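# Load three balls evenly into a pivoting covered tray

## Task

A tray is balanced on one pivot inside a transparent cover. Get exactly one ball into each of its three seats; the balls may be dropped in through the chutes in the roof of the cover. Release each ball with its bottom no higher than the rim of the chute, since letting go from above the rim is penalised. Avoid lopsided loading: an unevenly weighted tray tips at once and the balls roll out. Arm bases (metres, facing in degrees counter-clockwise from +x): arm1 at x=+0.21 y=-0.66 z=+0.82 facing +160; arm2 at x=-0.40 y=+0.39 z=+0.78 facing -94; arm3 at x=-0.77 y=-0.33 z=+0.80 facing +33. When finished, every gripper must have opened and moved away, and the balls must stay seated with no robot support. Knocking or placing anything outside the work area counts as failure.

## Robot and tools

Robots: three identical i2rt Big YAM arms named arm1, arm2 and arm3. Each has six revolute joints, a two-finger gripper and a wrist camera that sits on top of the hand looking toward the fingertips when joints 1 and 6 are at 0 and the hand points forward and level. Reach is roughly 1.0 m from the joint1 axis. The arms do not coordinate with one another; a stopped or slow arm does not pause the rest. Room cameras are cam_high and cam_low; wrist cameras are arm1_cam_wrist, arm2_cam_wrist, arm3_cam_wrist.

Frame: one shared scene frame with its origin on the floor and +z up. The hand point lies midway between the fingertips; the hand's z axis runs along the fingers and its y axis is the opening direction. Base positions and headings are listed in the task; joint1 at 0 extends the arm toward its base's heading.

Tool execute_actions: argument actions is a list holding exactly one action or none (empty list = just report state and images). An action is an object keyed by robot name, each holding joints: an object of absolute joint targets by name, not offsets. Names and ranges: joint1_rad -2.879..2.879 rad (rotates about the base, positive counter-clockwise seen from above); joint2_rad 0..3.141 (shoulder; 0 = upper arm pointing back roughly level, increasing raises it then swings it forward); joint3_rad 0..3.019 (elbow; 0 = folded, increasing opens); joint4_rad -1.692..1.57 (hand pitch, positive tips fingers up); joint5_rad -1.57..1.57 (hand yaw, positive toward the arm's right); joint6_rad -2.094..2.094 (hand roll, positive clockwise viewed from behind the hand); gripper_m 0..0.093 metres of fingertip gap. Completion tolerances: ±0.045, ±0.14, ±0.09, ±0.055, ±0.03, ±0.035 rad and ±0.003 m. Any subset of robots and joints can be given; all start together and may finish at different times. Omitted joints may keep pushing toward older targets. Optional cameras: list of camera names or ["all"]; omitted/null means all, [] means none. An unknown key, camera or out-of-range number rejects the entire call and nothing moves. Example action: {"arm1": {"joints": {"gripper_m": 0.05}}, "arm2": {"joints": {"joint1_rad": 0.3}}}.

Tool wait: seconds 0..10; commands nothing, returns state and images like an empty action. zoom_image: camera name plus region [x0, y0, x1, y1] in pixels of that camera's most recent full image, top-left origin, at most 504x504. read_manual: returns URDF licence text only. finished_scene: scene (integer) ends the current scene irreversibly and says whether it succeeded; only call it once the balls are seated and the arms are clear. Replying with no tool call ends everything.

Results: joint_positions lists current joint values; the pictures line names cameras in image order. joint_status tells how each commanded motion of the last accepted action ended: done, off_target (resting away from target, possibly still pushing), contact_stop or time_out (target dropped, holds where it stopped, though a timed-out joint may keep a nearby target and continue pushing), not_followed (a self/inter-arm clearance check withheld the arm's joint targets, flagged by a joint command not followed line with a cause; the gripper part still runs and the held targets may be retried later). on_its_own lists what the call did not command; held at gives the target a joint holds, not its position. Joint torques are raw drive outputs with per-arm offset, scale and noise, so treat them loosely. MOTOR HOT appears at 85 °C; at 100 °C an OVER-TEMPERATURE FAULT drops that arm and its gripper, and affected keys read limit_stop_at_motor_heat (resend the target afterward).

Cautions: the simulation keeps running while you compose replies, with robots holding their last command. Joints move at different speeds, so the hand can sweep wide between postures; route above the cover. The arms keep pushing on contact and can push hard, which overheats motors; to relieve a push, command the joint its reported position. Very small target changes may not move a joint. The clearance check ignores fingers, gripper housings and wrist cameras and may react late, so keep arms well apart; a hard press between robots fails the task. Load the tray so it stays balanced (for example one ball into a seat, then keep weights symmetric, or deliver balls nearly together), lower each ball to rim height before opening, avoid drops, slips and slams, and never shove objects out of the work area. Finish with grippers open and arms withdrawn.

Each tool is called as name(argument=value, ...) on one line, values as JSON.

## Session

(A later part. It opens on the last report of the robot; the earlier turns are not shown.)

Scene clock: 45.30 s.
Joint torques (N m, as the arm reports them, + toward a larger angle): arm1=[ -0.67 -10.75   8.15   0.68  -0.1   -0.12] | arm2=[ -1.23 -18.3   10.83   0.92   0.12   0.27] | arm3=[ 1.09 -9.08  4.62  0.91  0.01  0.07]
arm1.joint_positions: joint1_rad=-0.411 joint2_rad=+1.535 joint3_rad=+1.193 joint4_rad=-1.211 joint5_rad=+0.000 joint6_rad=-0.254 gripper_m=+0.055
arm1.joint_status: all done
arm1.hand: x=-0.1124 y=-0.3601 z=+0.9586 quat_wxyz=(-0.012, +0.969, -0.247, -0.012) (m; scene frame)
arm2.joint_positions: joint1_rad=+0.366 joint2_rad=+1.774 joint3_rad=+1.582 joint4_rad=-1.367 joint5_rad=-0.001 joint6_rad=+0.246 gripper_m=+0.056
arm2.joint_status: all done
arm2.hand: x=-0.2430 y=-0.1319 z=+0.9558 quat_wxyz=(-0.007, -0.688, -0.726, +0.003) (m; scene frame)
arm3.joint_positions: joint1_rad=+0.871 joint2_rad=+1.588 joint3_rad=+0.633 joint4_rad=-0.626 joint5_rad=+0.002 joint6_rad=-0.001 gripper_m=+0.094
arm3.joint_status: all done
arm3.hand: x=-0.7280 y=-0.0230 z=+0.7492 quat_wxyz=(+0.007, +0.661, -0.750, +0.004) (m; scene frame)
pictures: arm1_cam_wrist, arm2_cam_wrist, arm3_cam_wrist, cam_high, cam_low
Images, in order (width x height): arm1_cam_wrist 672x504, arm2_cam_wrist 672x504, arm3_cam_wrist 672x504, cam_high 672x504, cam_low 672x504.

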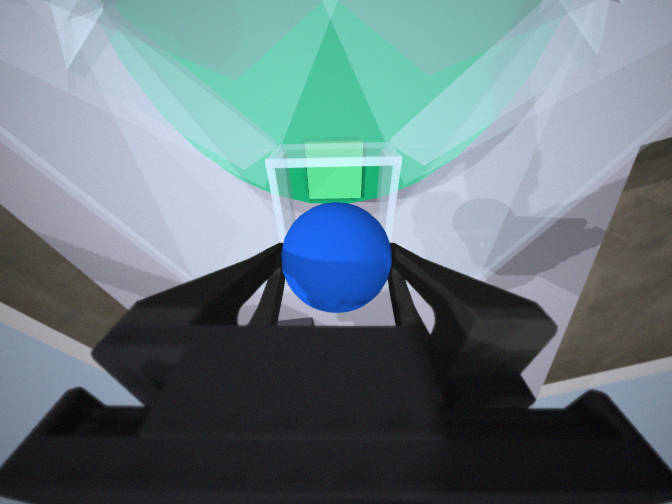

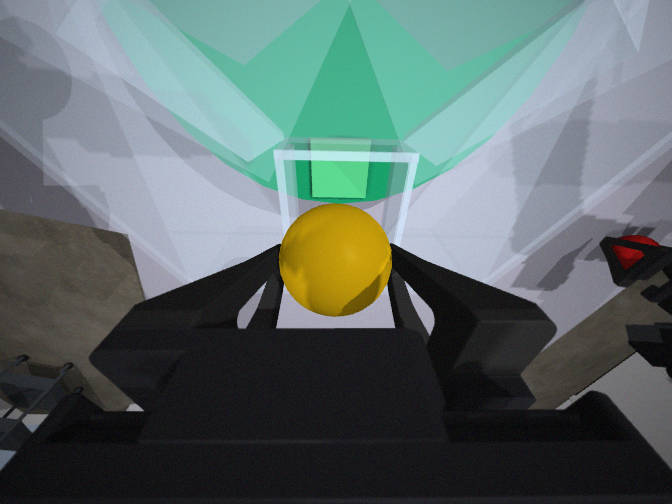

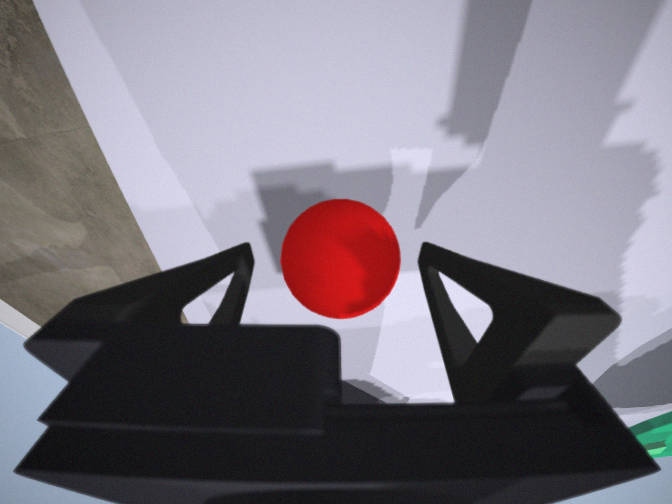

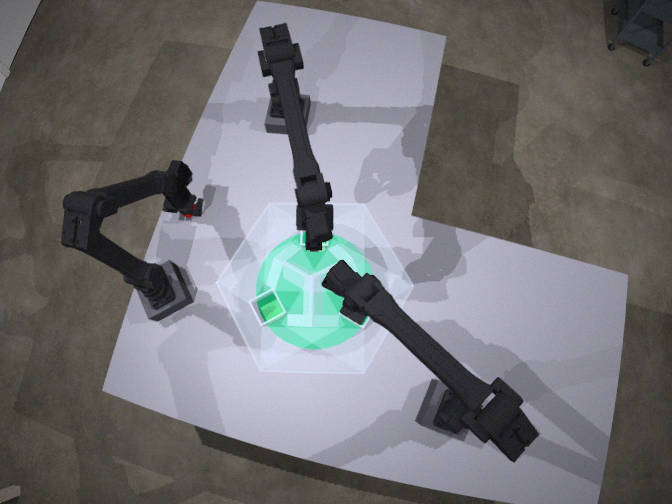

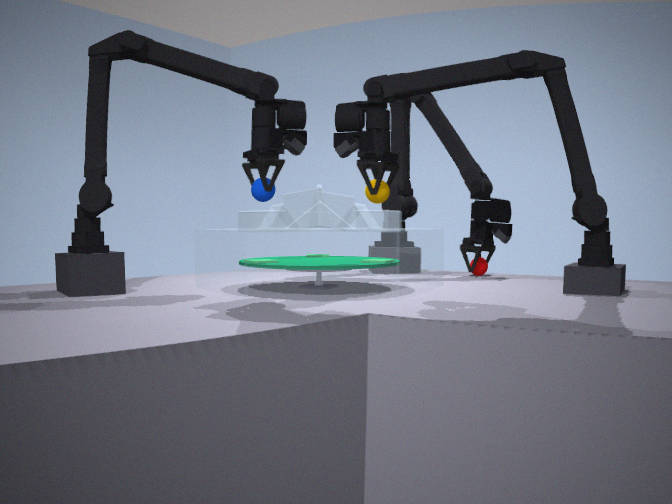

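execute_actions(actions=[{"arm3":{"joints":{"gripper_m":0.045}},"arm2":{"joints":{"joint1_rad":0.342}}}], cameras=[])

execute_actions(actions=[{"arm3":{"joints":{"joint2_rad":1.05,"joint3_rad":0.95,"joint4_rad":-1.45}}}], cameras=[])

execute_actions(actions=[{"arm3":{"joints":{"joint1_rad":-0.66,"joint6_rad":-0.67,"joint2_rad":1.3,"joint3_rad":1.17,"joint4_rad":-1.4}}}], cameras=[])

execute_actions(actions=[{"arm3":{"joints":{"joint2_rad":1.443,"joint3_rad":1.175,"joint4_rad":-1.257}}}])

Scene clock: 48.10 s.
Joint torques (N m, as the arm reports them, + toward a larger angle): arm1=[ -0.75 -10.37   8.14   0.68  -0.11  -0.14] | arm2=[ -1.19 -18.05  10.85   0.94   0.11   0.28] | arm3=[ 0.89 -8.9   4.73  0.73  0.02  0.05]
arm1.joint_positions: joint1_rad=-0.411 joint2_rad=+1.535 joint3_rad=+1.193 joint4_rad=-1.211 joint5_rad=+0.000 joint6_rad=-0.255 gripper_m=+0.055
arm1.joint_status: not commanded
arm1.hand: x=-0.1124 y=-0.3601 z=+0.9586 quat_wxyz=(-0.012, +0.969, -0.246, -0.012) (m; scene frame)
arm2.joint_positions: joint1_rad=+0.350 joint2_rad=+1.774 joint3_rad=+1.582 joint4_rad=-1.367 joint5_rad=-0.001 joint6_rad=+0.246 gripper_m=+0.056
arm2.joint_status: all done
arm2.hand: x=-0.2514 y=-0.1344 z=+0.9558 quat_wxyz=(-0.007, -0.694, -0.720, +0.003) (m; scene frame)
arm3.joint_positions: joint1_rad=+0.871 joint2_rad=+1.588 joint3_rad=+0.633 joint4_rad=-0.626 joint5_rad=+0.002 joint6_rad=-0.001 gripper_m=+0.055
arm3.joint_status: gripper_m off_target (ended at +0.055, target +0.045)
arm3.hand: x=-0.7280 y=-0.0229 z=+0.7492 quat_wxyz=(+0.007, +0.661, -0.750, +0.004) (m; scene frame)
pictures: none
No camera images: the call's "cameras" was empty. Leave "cameras" out to get every camera's image.

Scene clock: 49.53 s.
Joint torques (N m, as the arm reports them, + toward a larger angle): arm1=[ -0.8  -10.39   8.16   0.68  -0.11  -0.14] | arm2=[ -1.04 -18.15  10.82   0.91   0.11   0.27] | arm3=[ 0.7  -4.19  8.79 -0.37  0.04  0.05]
arm1.joint_positions: joint1_rad=-0.411 joint2_rad=+1.535 joint3_rad=+1.193 joint4_rad=-1.211 joint5_rad=+0.000 joint6_rad=-0.255 gripper_m=+0.055
arm1.joint_status: not commanded
arm1.hand: x=-0.1124 y=-0.3601 z=+0.9586 quat_wxyz=(-0.012, +0.969, -0.246, -0.012) (m; scene frame)
arm2.joint_positions: joint1_rad=+0.350 joint2_rad=+1.774 joint3_rad=+1.582 joint4_rad=-1.367 joint5_rad=-0.001 joint6_rad=+0.246 gripper_m=+0.056
arm2.joint_status: not commanded
arm2.hand: x=-0.2514 y=-0.1344 z=+0.9558 quat_wxyz=(-0.007, -0.694, -0.720, +0.003) (m; scene frame)
arm3.joint_positions: joint1_rad=+0.871 joint2_rad=+1.047 joint3_rad=+0.935 joint4_rad=-1.436 joint5_rad=+0.002 joint6_rad=-0.001 gripper_m=+0.055
arm3.joint_status: all done
arm3.hand: x=-0.7313 y=-0.0594 z=+1.0030 quat_wxyz=(-0.005, +0.661, -0.750, -0.007) (m; scene frame)
pictures: none
No camera images: the call's "cameras" was empty. Leave "cameras" out to get every camera's image.

Scene clock: 51.33 s.
Joint torques (N m, as the arm reports them, + toward a larger angle): arm1=[ -0.82 -10.41   8.12   0.68  -0.11  -0.14] | arm2=[ -0.83 -18.06  10.9    0.91   0.1    0.27] | arm3=[ 0.77 -9.81 10.71  0.39  0.05 -0.05]
arm1.joint_positions: joint1_rad=-0.411 joint2_rad=+1.535 joint3_rad=+1.193 joint4_rad=-1.211 joint5_rad=+0.000 joint6_rad=-0.255 gripper_m=+0.055
arm1.joint_status: not commanded
arm1.hand: x=-0.1124 y=-0.3601 z=+0.9586 quat_wxyz=(-0.012, +0.969, -0.246, -0.012) (m; scene frame)
arm2.joint_positions: joint1_rad=+0.350 joint2_rad=+1.774 joint3_rad=+1.582 joint4_rad=-1.367 joint5_rad=-0.001 joint6_rad=+0.246 gripper_m=+0.056
arm2.joint_status: not commanded
arm2.hand: x=-0.2514 y=-0.1344 z=+0.9558 quat_wxyz=(-0.007, -0.694, -0.720, +0.003) (m; scene frame)
arm3.joint_positions: joint1_rad=-0.660 joint2_rad=+1.320 joint3_rad=+1.126 joint4_rad=-1.404 joint5_rad=+0.000 joint6_rad=-0.662 gripper_m=+0.055
arm3.joint_status: all done
arm3.hand: x=-0.4069 y=-0.3656 z=+0.9938 quat_wxyz=(+0.016, +0.283, -0.959, -0.003) (m; scene frame)
pictures: none
No camera images: the call's "cameras" was empty. Leave "cameras" out to get every camera's image.

Scene clock: 52.23 s.
Joint torques (N m, as the arm reports them, + toward a larger angle): arm1=[ -0.79 -10.42   8.13   0.69  -0.1   -0.14] | arm2=[ -0.98 -18.31  10.86   0.93   0.11   0.27] | arm3=[  0.49 -11.96  10.56   0.73   0.01  -0.01]
arm1.joint_positions: joint1_rad=-0.411 joint2_rad=+1.535 joint3_rad=+1.193 joint4_rad=-1.211 joint5_rad=+0.000 joint6_rad=-0.255 gripper_m=+0.055
arm1.joint_status: not commanded
arm1.hand: x=-0.1124 y=-0.3601 z=+0.9586 quat_wxyz=(-0.012, +0.969, -0.246, -0.012) (m; scene frame)
arm2.joint_positions: joint1_rad=+0.350 joint2_rad=+1.774 joint3_rad=+1.582 joint4_rad=-1.367 joint5_rad=-0.001 joint6_rad=+0.246 gripper_m=+0.056
arm2.joint_status: not commanded
arm2.hand: x=-0.2514 y=-0.1344 z=+0.9558 quat_wxyz=(-0.007, -0.694, -0.720, +0.003) (m; scene frame)
arm3.joint_positions: joint1_rad=-0.660 joint2_rad=+1.467 joint3_rad=+1.128 joint4_rad=-1.270 joint5_rad=+0.000 joint6_rad=-0.663 gripper_m=+0.055
arm3.joint_status: all done
arm3.hand: x=-0.3680 y=-0.3693 z=+0.9403 quat_wxyz=(+0.021, +0.284, -0.959, -0.005) (m; scene frame)
pictures: arm1_cam_wrist, arm2_cam_wrist, arm3_cam_wrist, cam_high, cam_low
Images, in order (width x height): arm1_cam_wrist 672x504, arm2_cam_wrist 672x504, arm3_cam_wrist 672x504, cam_high 672x504, cam_low 672x504.

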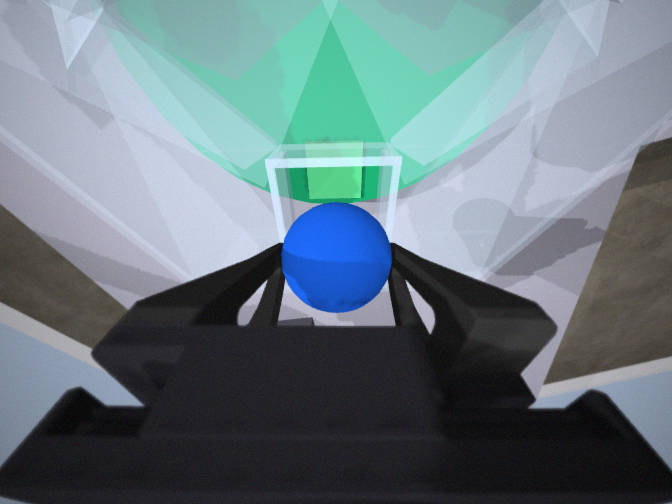

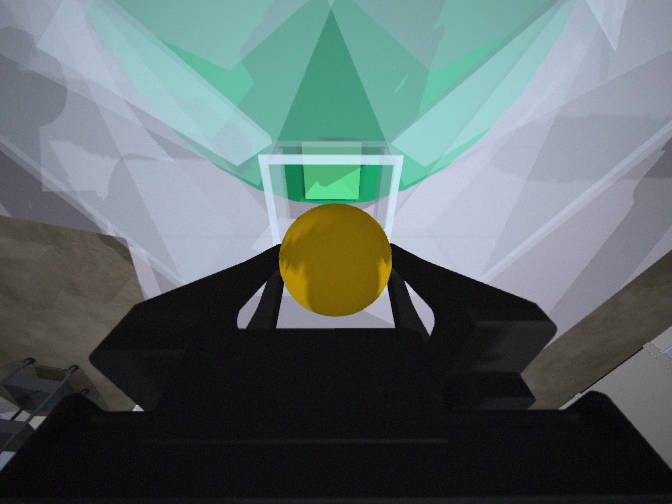

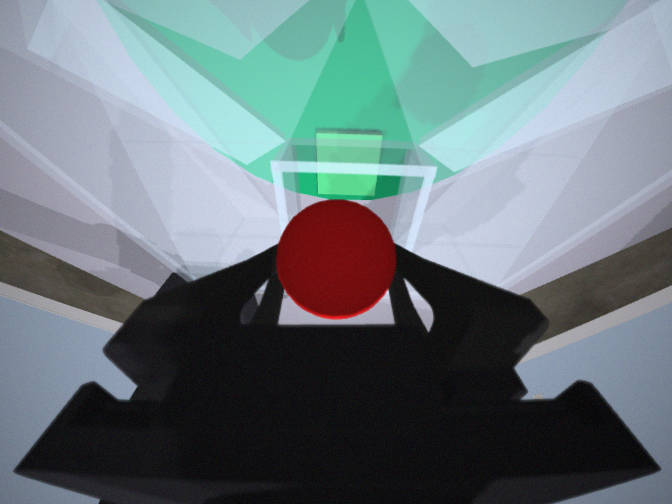

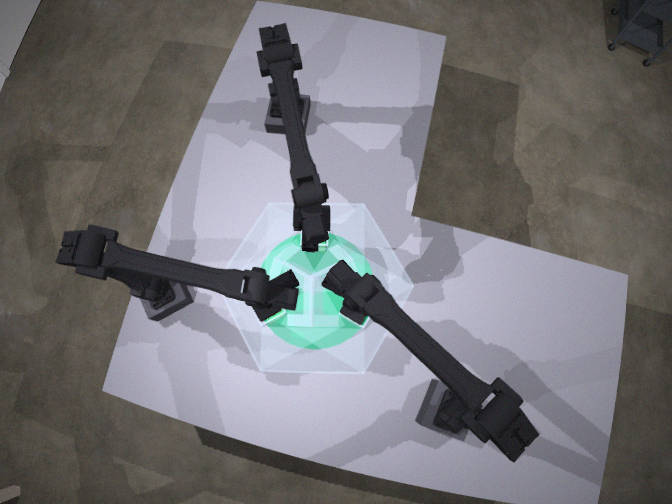

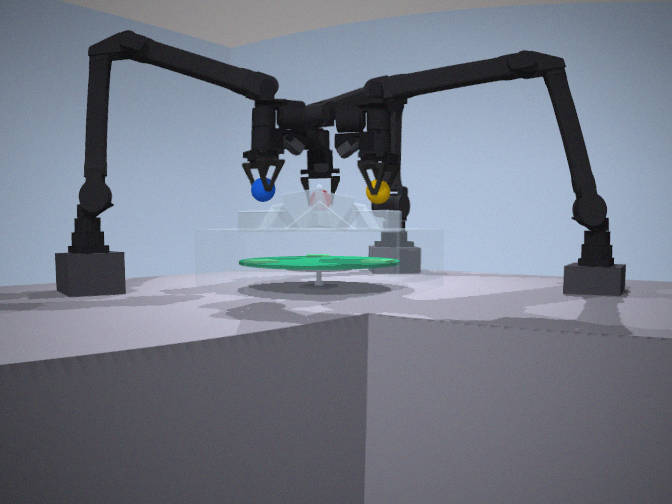

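execute_actions(actions=[{"arm1":{"joints":{"joint2_rad":1.57,"joint3_rad":1.13,"joint4_rad":-1.113}},"arm2":{"joints":{"joint2_rad":1.79,"joint3_rad":1.52,"joint4_rad":-1.277}},"arm3":{"joints":{"joint1_rad":-0.692,"joint2_rad":1.478,"joint3_rad":1.087,"joint4_rad":-1.147}}}])

zoom_image(camera="cam_low", region=[220, 150, 420, 250])

Scene clock: 55.43 s.
Joint torques (N m, as the arm reports them, + toward a larger angle): arm1=[ -0.81 -11.22   7.96   0.68  -0.11  -0.14] | arm2=[ -1.04 -17.63   9.53   0.92   0.11   0.27] | arm3=[ -0.16 -10.02   8.09   0.81   0.07  -0.02]
arm1.joint_positions: joint1_rad=-0.411 joint2_rad=+1.584 joint3_rad=+1.129 joint4_rad=-1.123 joint5_rad=+0.000 joint6_rad=-0.255 gripper_m=+0.055
arm1.joint_status: all done
arm1.hand: x=-0.1094 y=-0.3623 z=+0.9155 quat_wxyz=(-0.006, +0.969, -0.246, +0.000) (m; scene frame)
arm2.joint_positions: joint1_rad=+0.350 joint2_rad=+1.792 joint3_rad=+1.514 joint4_rad=-1.288 joint5_rad=-0.001 joint6_rad=+0.246 gripper_m=+0.056
arm2.joint_status: all done
arm2.hand: x=-0.2522 y=-0.1316 z=+0.9212 quat_wxyz=(-0.004, -0.694, -0.720, +0.001) (m; scene frame)
arm3.joint_positions: joint1_rad=-0.685 joint2_rad=+1.478 joint3_rad=+1.071 joint4_rad=-1.163 joint5_rad=+0.000 joint6_rad=-0.663 gripper_m=+0.055
arm3.joint_status: all done
arm3.hand: x=-0.3649 y=-0.3800 z=+0.9154 quat_wxyz=(+0.003, +0.272, -0.962, +0.002) (m; scene frame)
pictures: arm1_cam_wrist, arm2_cam_wrist, arm3_cam_wrist, cam_high, cam_low
Images, in order (width x height): arm1_cam_wrist 672x504, arm2_cam_wrist 672x504, arm3_cam_wrist 672x504, cam_high 672x504, cam_low 672x504.

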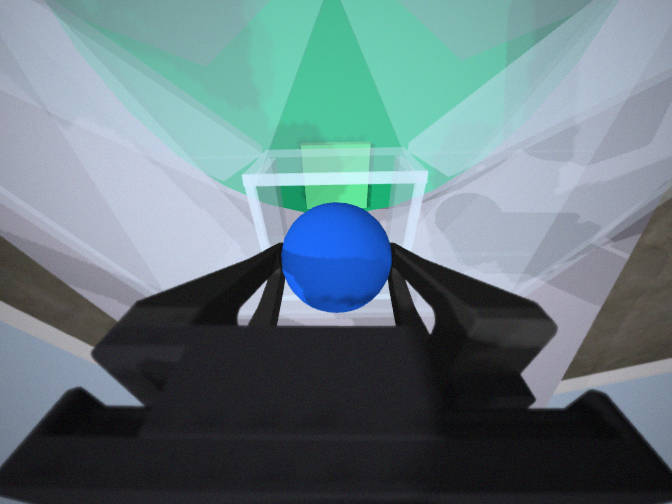

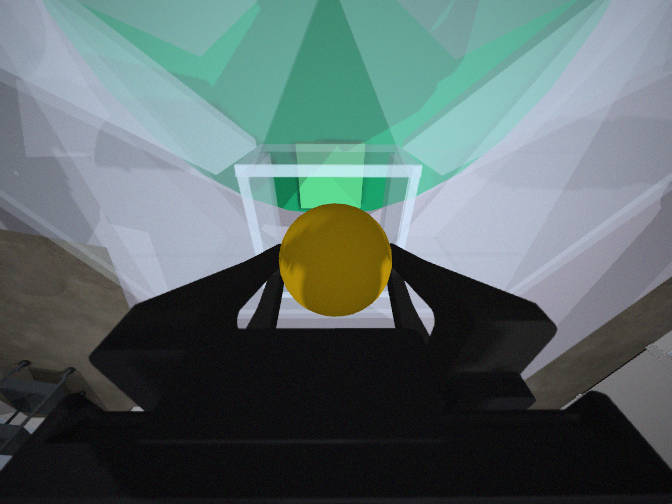

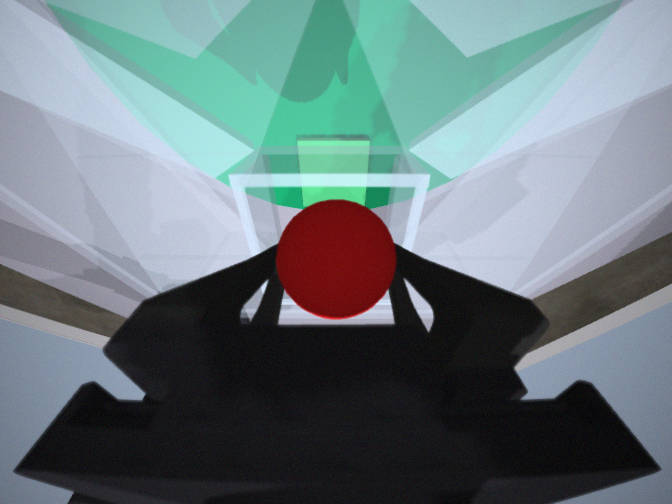

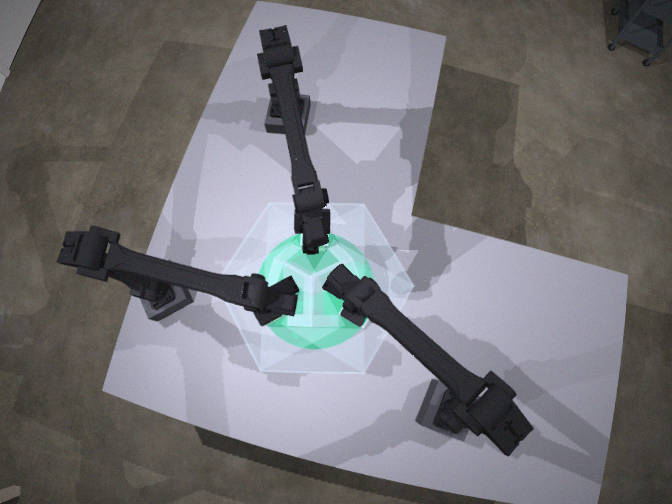

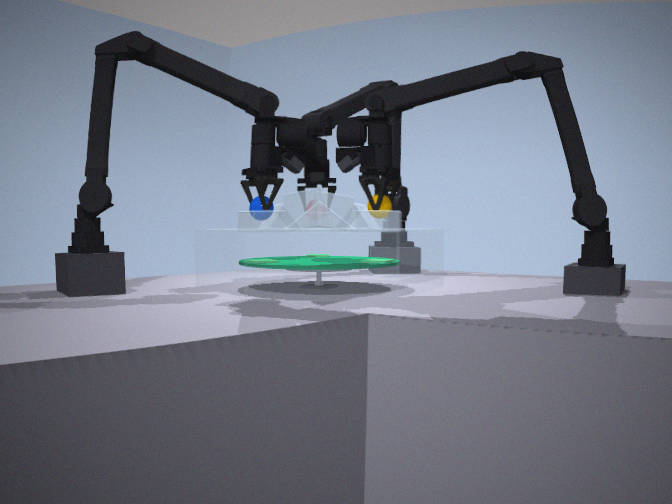

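Region (220, 150, 420, 250) of cam_low's 672x504 image, scaled by 2.520, with more detail than that image has.

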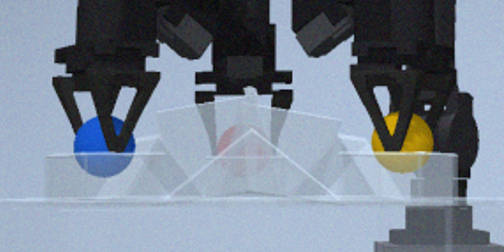

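execute_actions(actions=[{"arm1":{"joints":{"gripper_m":0.07}},"arm2":{"joints":{"gripper_m":0.07}},"arm3":{"joints":{"gripper_m":0.07}}}], cameras=["cam_low"])

execute_actions(actions=[{"arm1":{"joints":{"joint2_rad":1.1,"joint3_rad":1.1,"joint4_rad":-1.4}},"arm2":{"joints":{"joint2_rad":1.1,"joint3_rad":1.1,"joint4_rad":-1.4}},"arm3":{"joints":{"joint2_rad":1.0,"joint3_rad":1.0,"joint4_rad":-1.4}}}], cameras=["cam_low","cam_high"])

Scene clock: 57.00 s.
Joint torques (N m, as the arm reports them, + toward a larger angle): arm1=[ -0.89 -11.1    8.01   0.63  -0.11  -0.14] | arm2=[ -0.97 -17.59   9.61   0.93   0.11   0.26] | arm3=[ -0.37 -10.35   8.18   0.94   0.46   0.  ]
arm1.joint_positions: joint1_rad=-0.411 joint2_rad=+1.583 joint3_rad=+1.129 joint4_rad=-1.123 joint5_rad=+0.000 joint6_rad=-0.255 gripper_m=+0.070
arm1.joint_status: all done
arm1.hand: x=-0.1095 y=-0.3623 z=+0.9158 quat_wxyz=(-0.006, +0.969, -0.246, -0.001) (m; scene frame)
arm2.joint_positions: joint1_rad=+0.350 joint2_rad=+1.792 joint3_rad=+1.514 joint4_rad=-1.288 joint5_rad=-0.001 joint6_rad=+0.246 gripper_m=+0.070
arm2.joint_status: all done
arm2.hand: x=-0.2522 y=-0.1316 z=+0.9212 quat_wxyz=(-0.004, -0.694, -0.720, +0.001) (m; scene frame)
arm3.joint_positions: joint1_rad=-0.683 joint2_rad=+1.477 joint3_rad=+1.070 joint4_rad=-1.164 joint5_rad=-0.010 joint6_rad=-0.663 gripper_m=+0.066
arm3.joint_status: gripper_m off_target (ended at +0.066, target +0.070)
arm3.hand: x=-0.3656 y=-0.3775 z=+0.9153 quat_wxyz=(+0.002, +0.272, -0.962, -0.003) (m; scene frame)
pictures: cam_low
Images, in order (width x height): cam_low 672x504.

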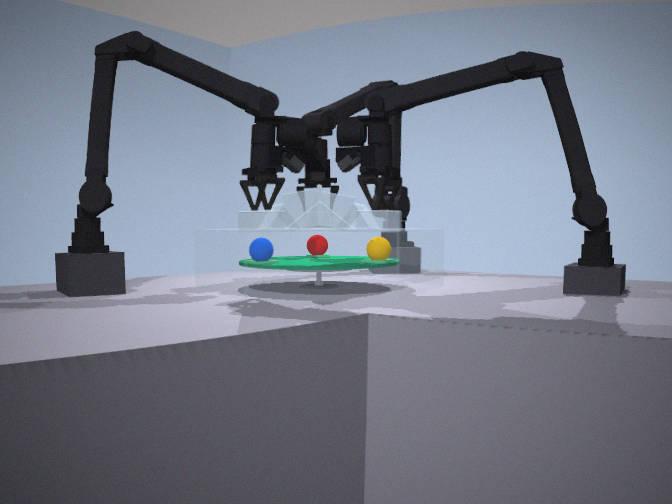

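Scene clock: 58.50 s.
Joint torques (N m, as the arm reports them, + toward a larger angle): arm1=[-0.76 -4.67  8.92  0.28 -0.11 -0.13] | arm2=[-0.96 -5.26  9.42  0.47  0.12  0.25] | arm3=[ 0.31 -3.    9.12  0.04 -0.15 -0.02]
arm1.joint_positions: joint1_rad=-0.411 joint2_rad=+1.099 joint3_rad=+1.103 joint4_rad=-1.393 joint5_rad=+0.000 joint6_rad=-0.255 gripper_m=+0.070
arm1.joint_status: all done
arm1.hand: x=-0.0363 y=-0.4331 z=+1.0779 quat_wxyz=(-0.051, +0.965, -0.245, -0.083) (m; scene frame)
arm2.joint_positions: joint1_rad=+0.350 joint2_rad=+1.091 joint3_rad=+1.104 joint4_rad=-1.393 joint5_rad=-0.001 joint6_rad=+0.246 gripper_m=+0.070
arm2.joint_status: all done
arm2.hand: x=-0.3092 y=+0.0643 z=+1.0475 quat_wxyz=(-0.085, -0.691, -0.717, +0.048) (m; scene frame)
arm3.joint_positions: joint1_rad=-0.690 joint2_rad=+0.992 joint3_rad=+0.981 joint4_rad=-1.387 joint5_rad=+0.004 joint6_rad=-0.663 gripper_m=+0.070
arm3.joint_status: all done
arm3.on_its_own: gripper_m moved +0.004 to your old target +0.070
arm3.hand: x=-0.4734 y=-0.3692 z=+1.0377 quat_wxyz=(-0.075, +0.269, -0.960, +0.037) (m; scene frame)
pictures: cam_high, cam_low
Images, in order (width x height): cam_high 672x504, cam_low 672x504.

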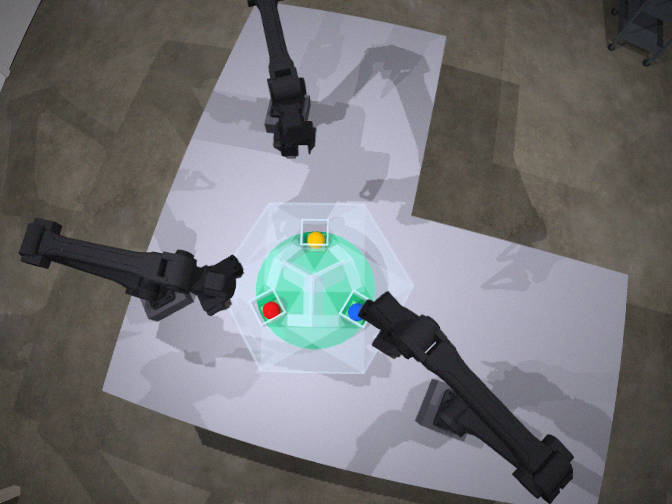

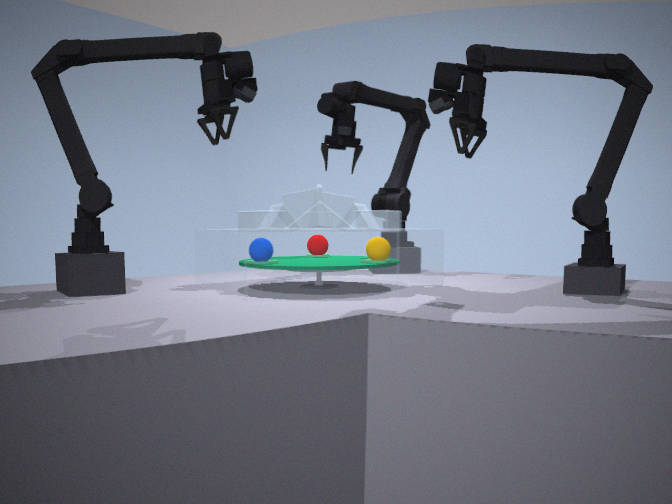

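finished_scene(scene=1)

The scene is finished: the task was done.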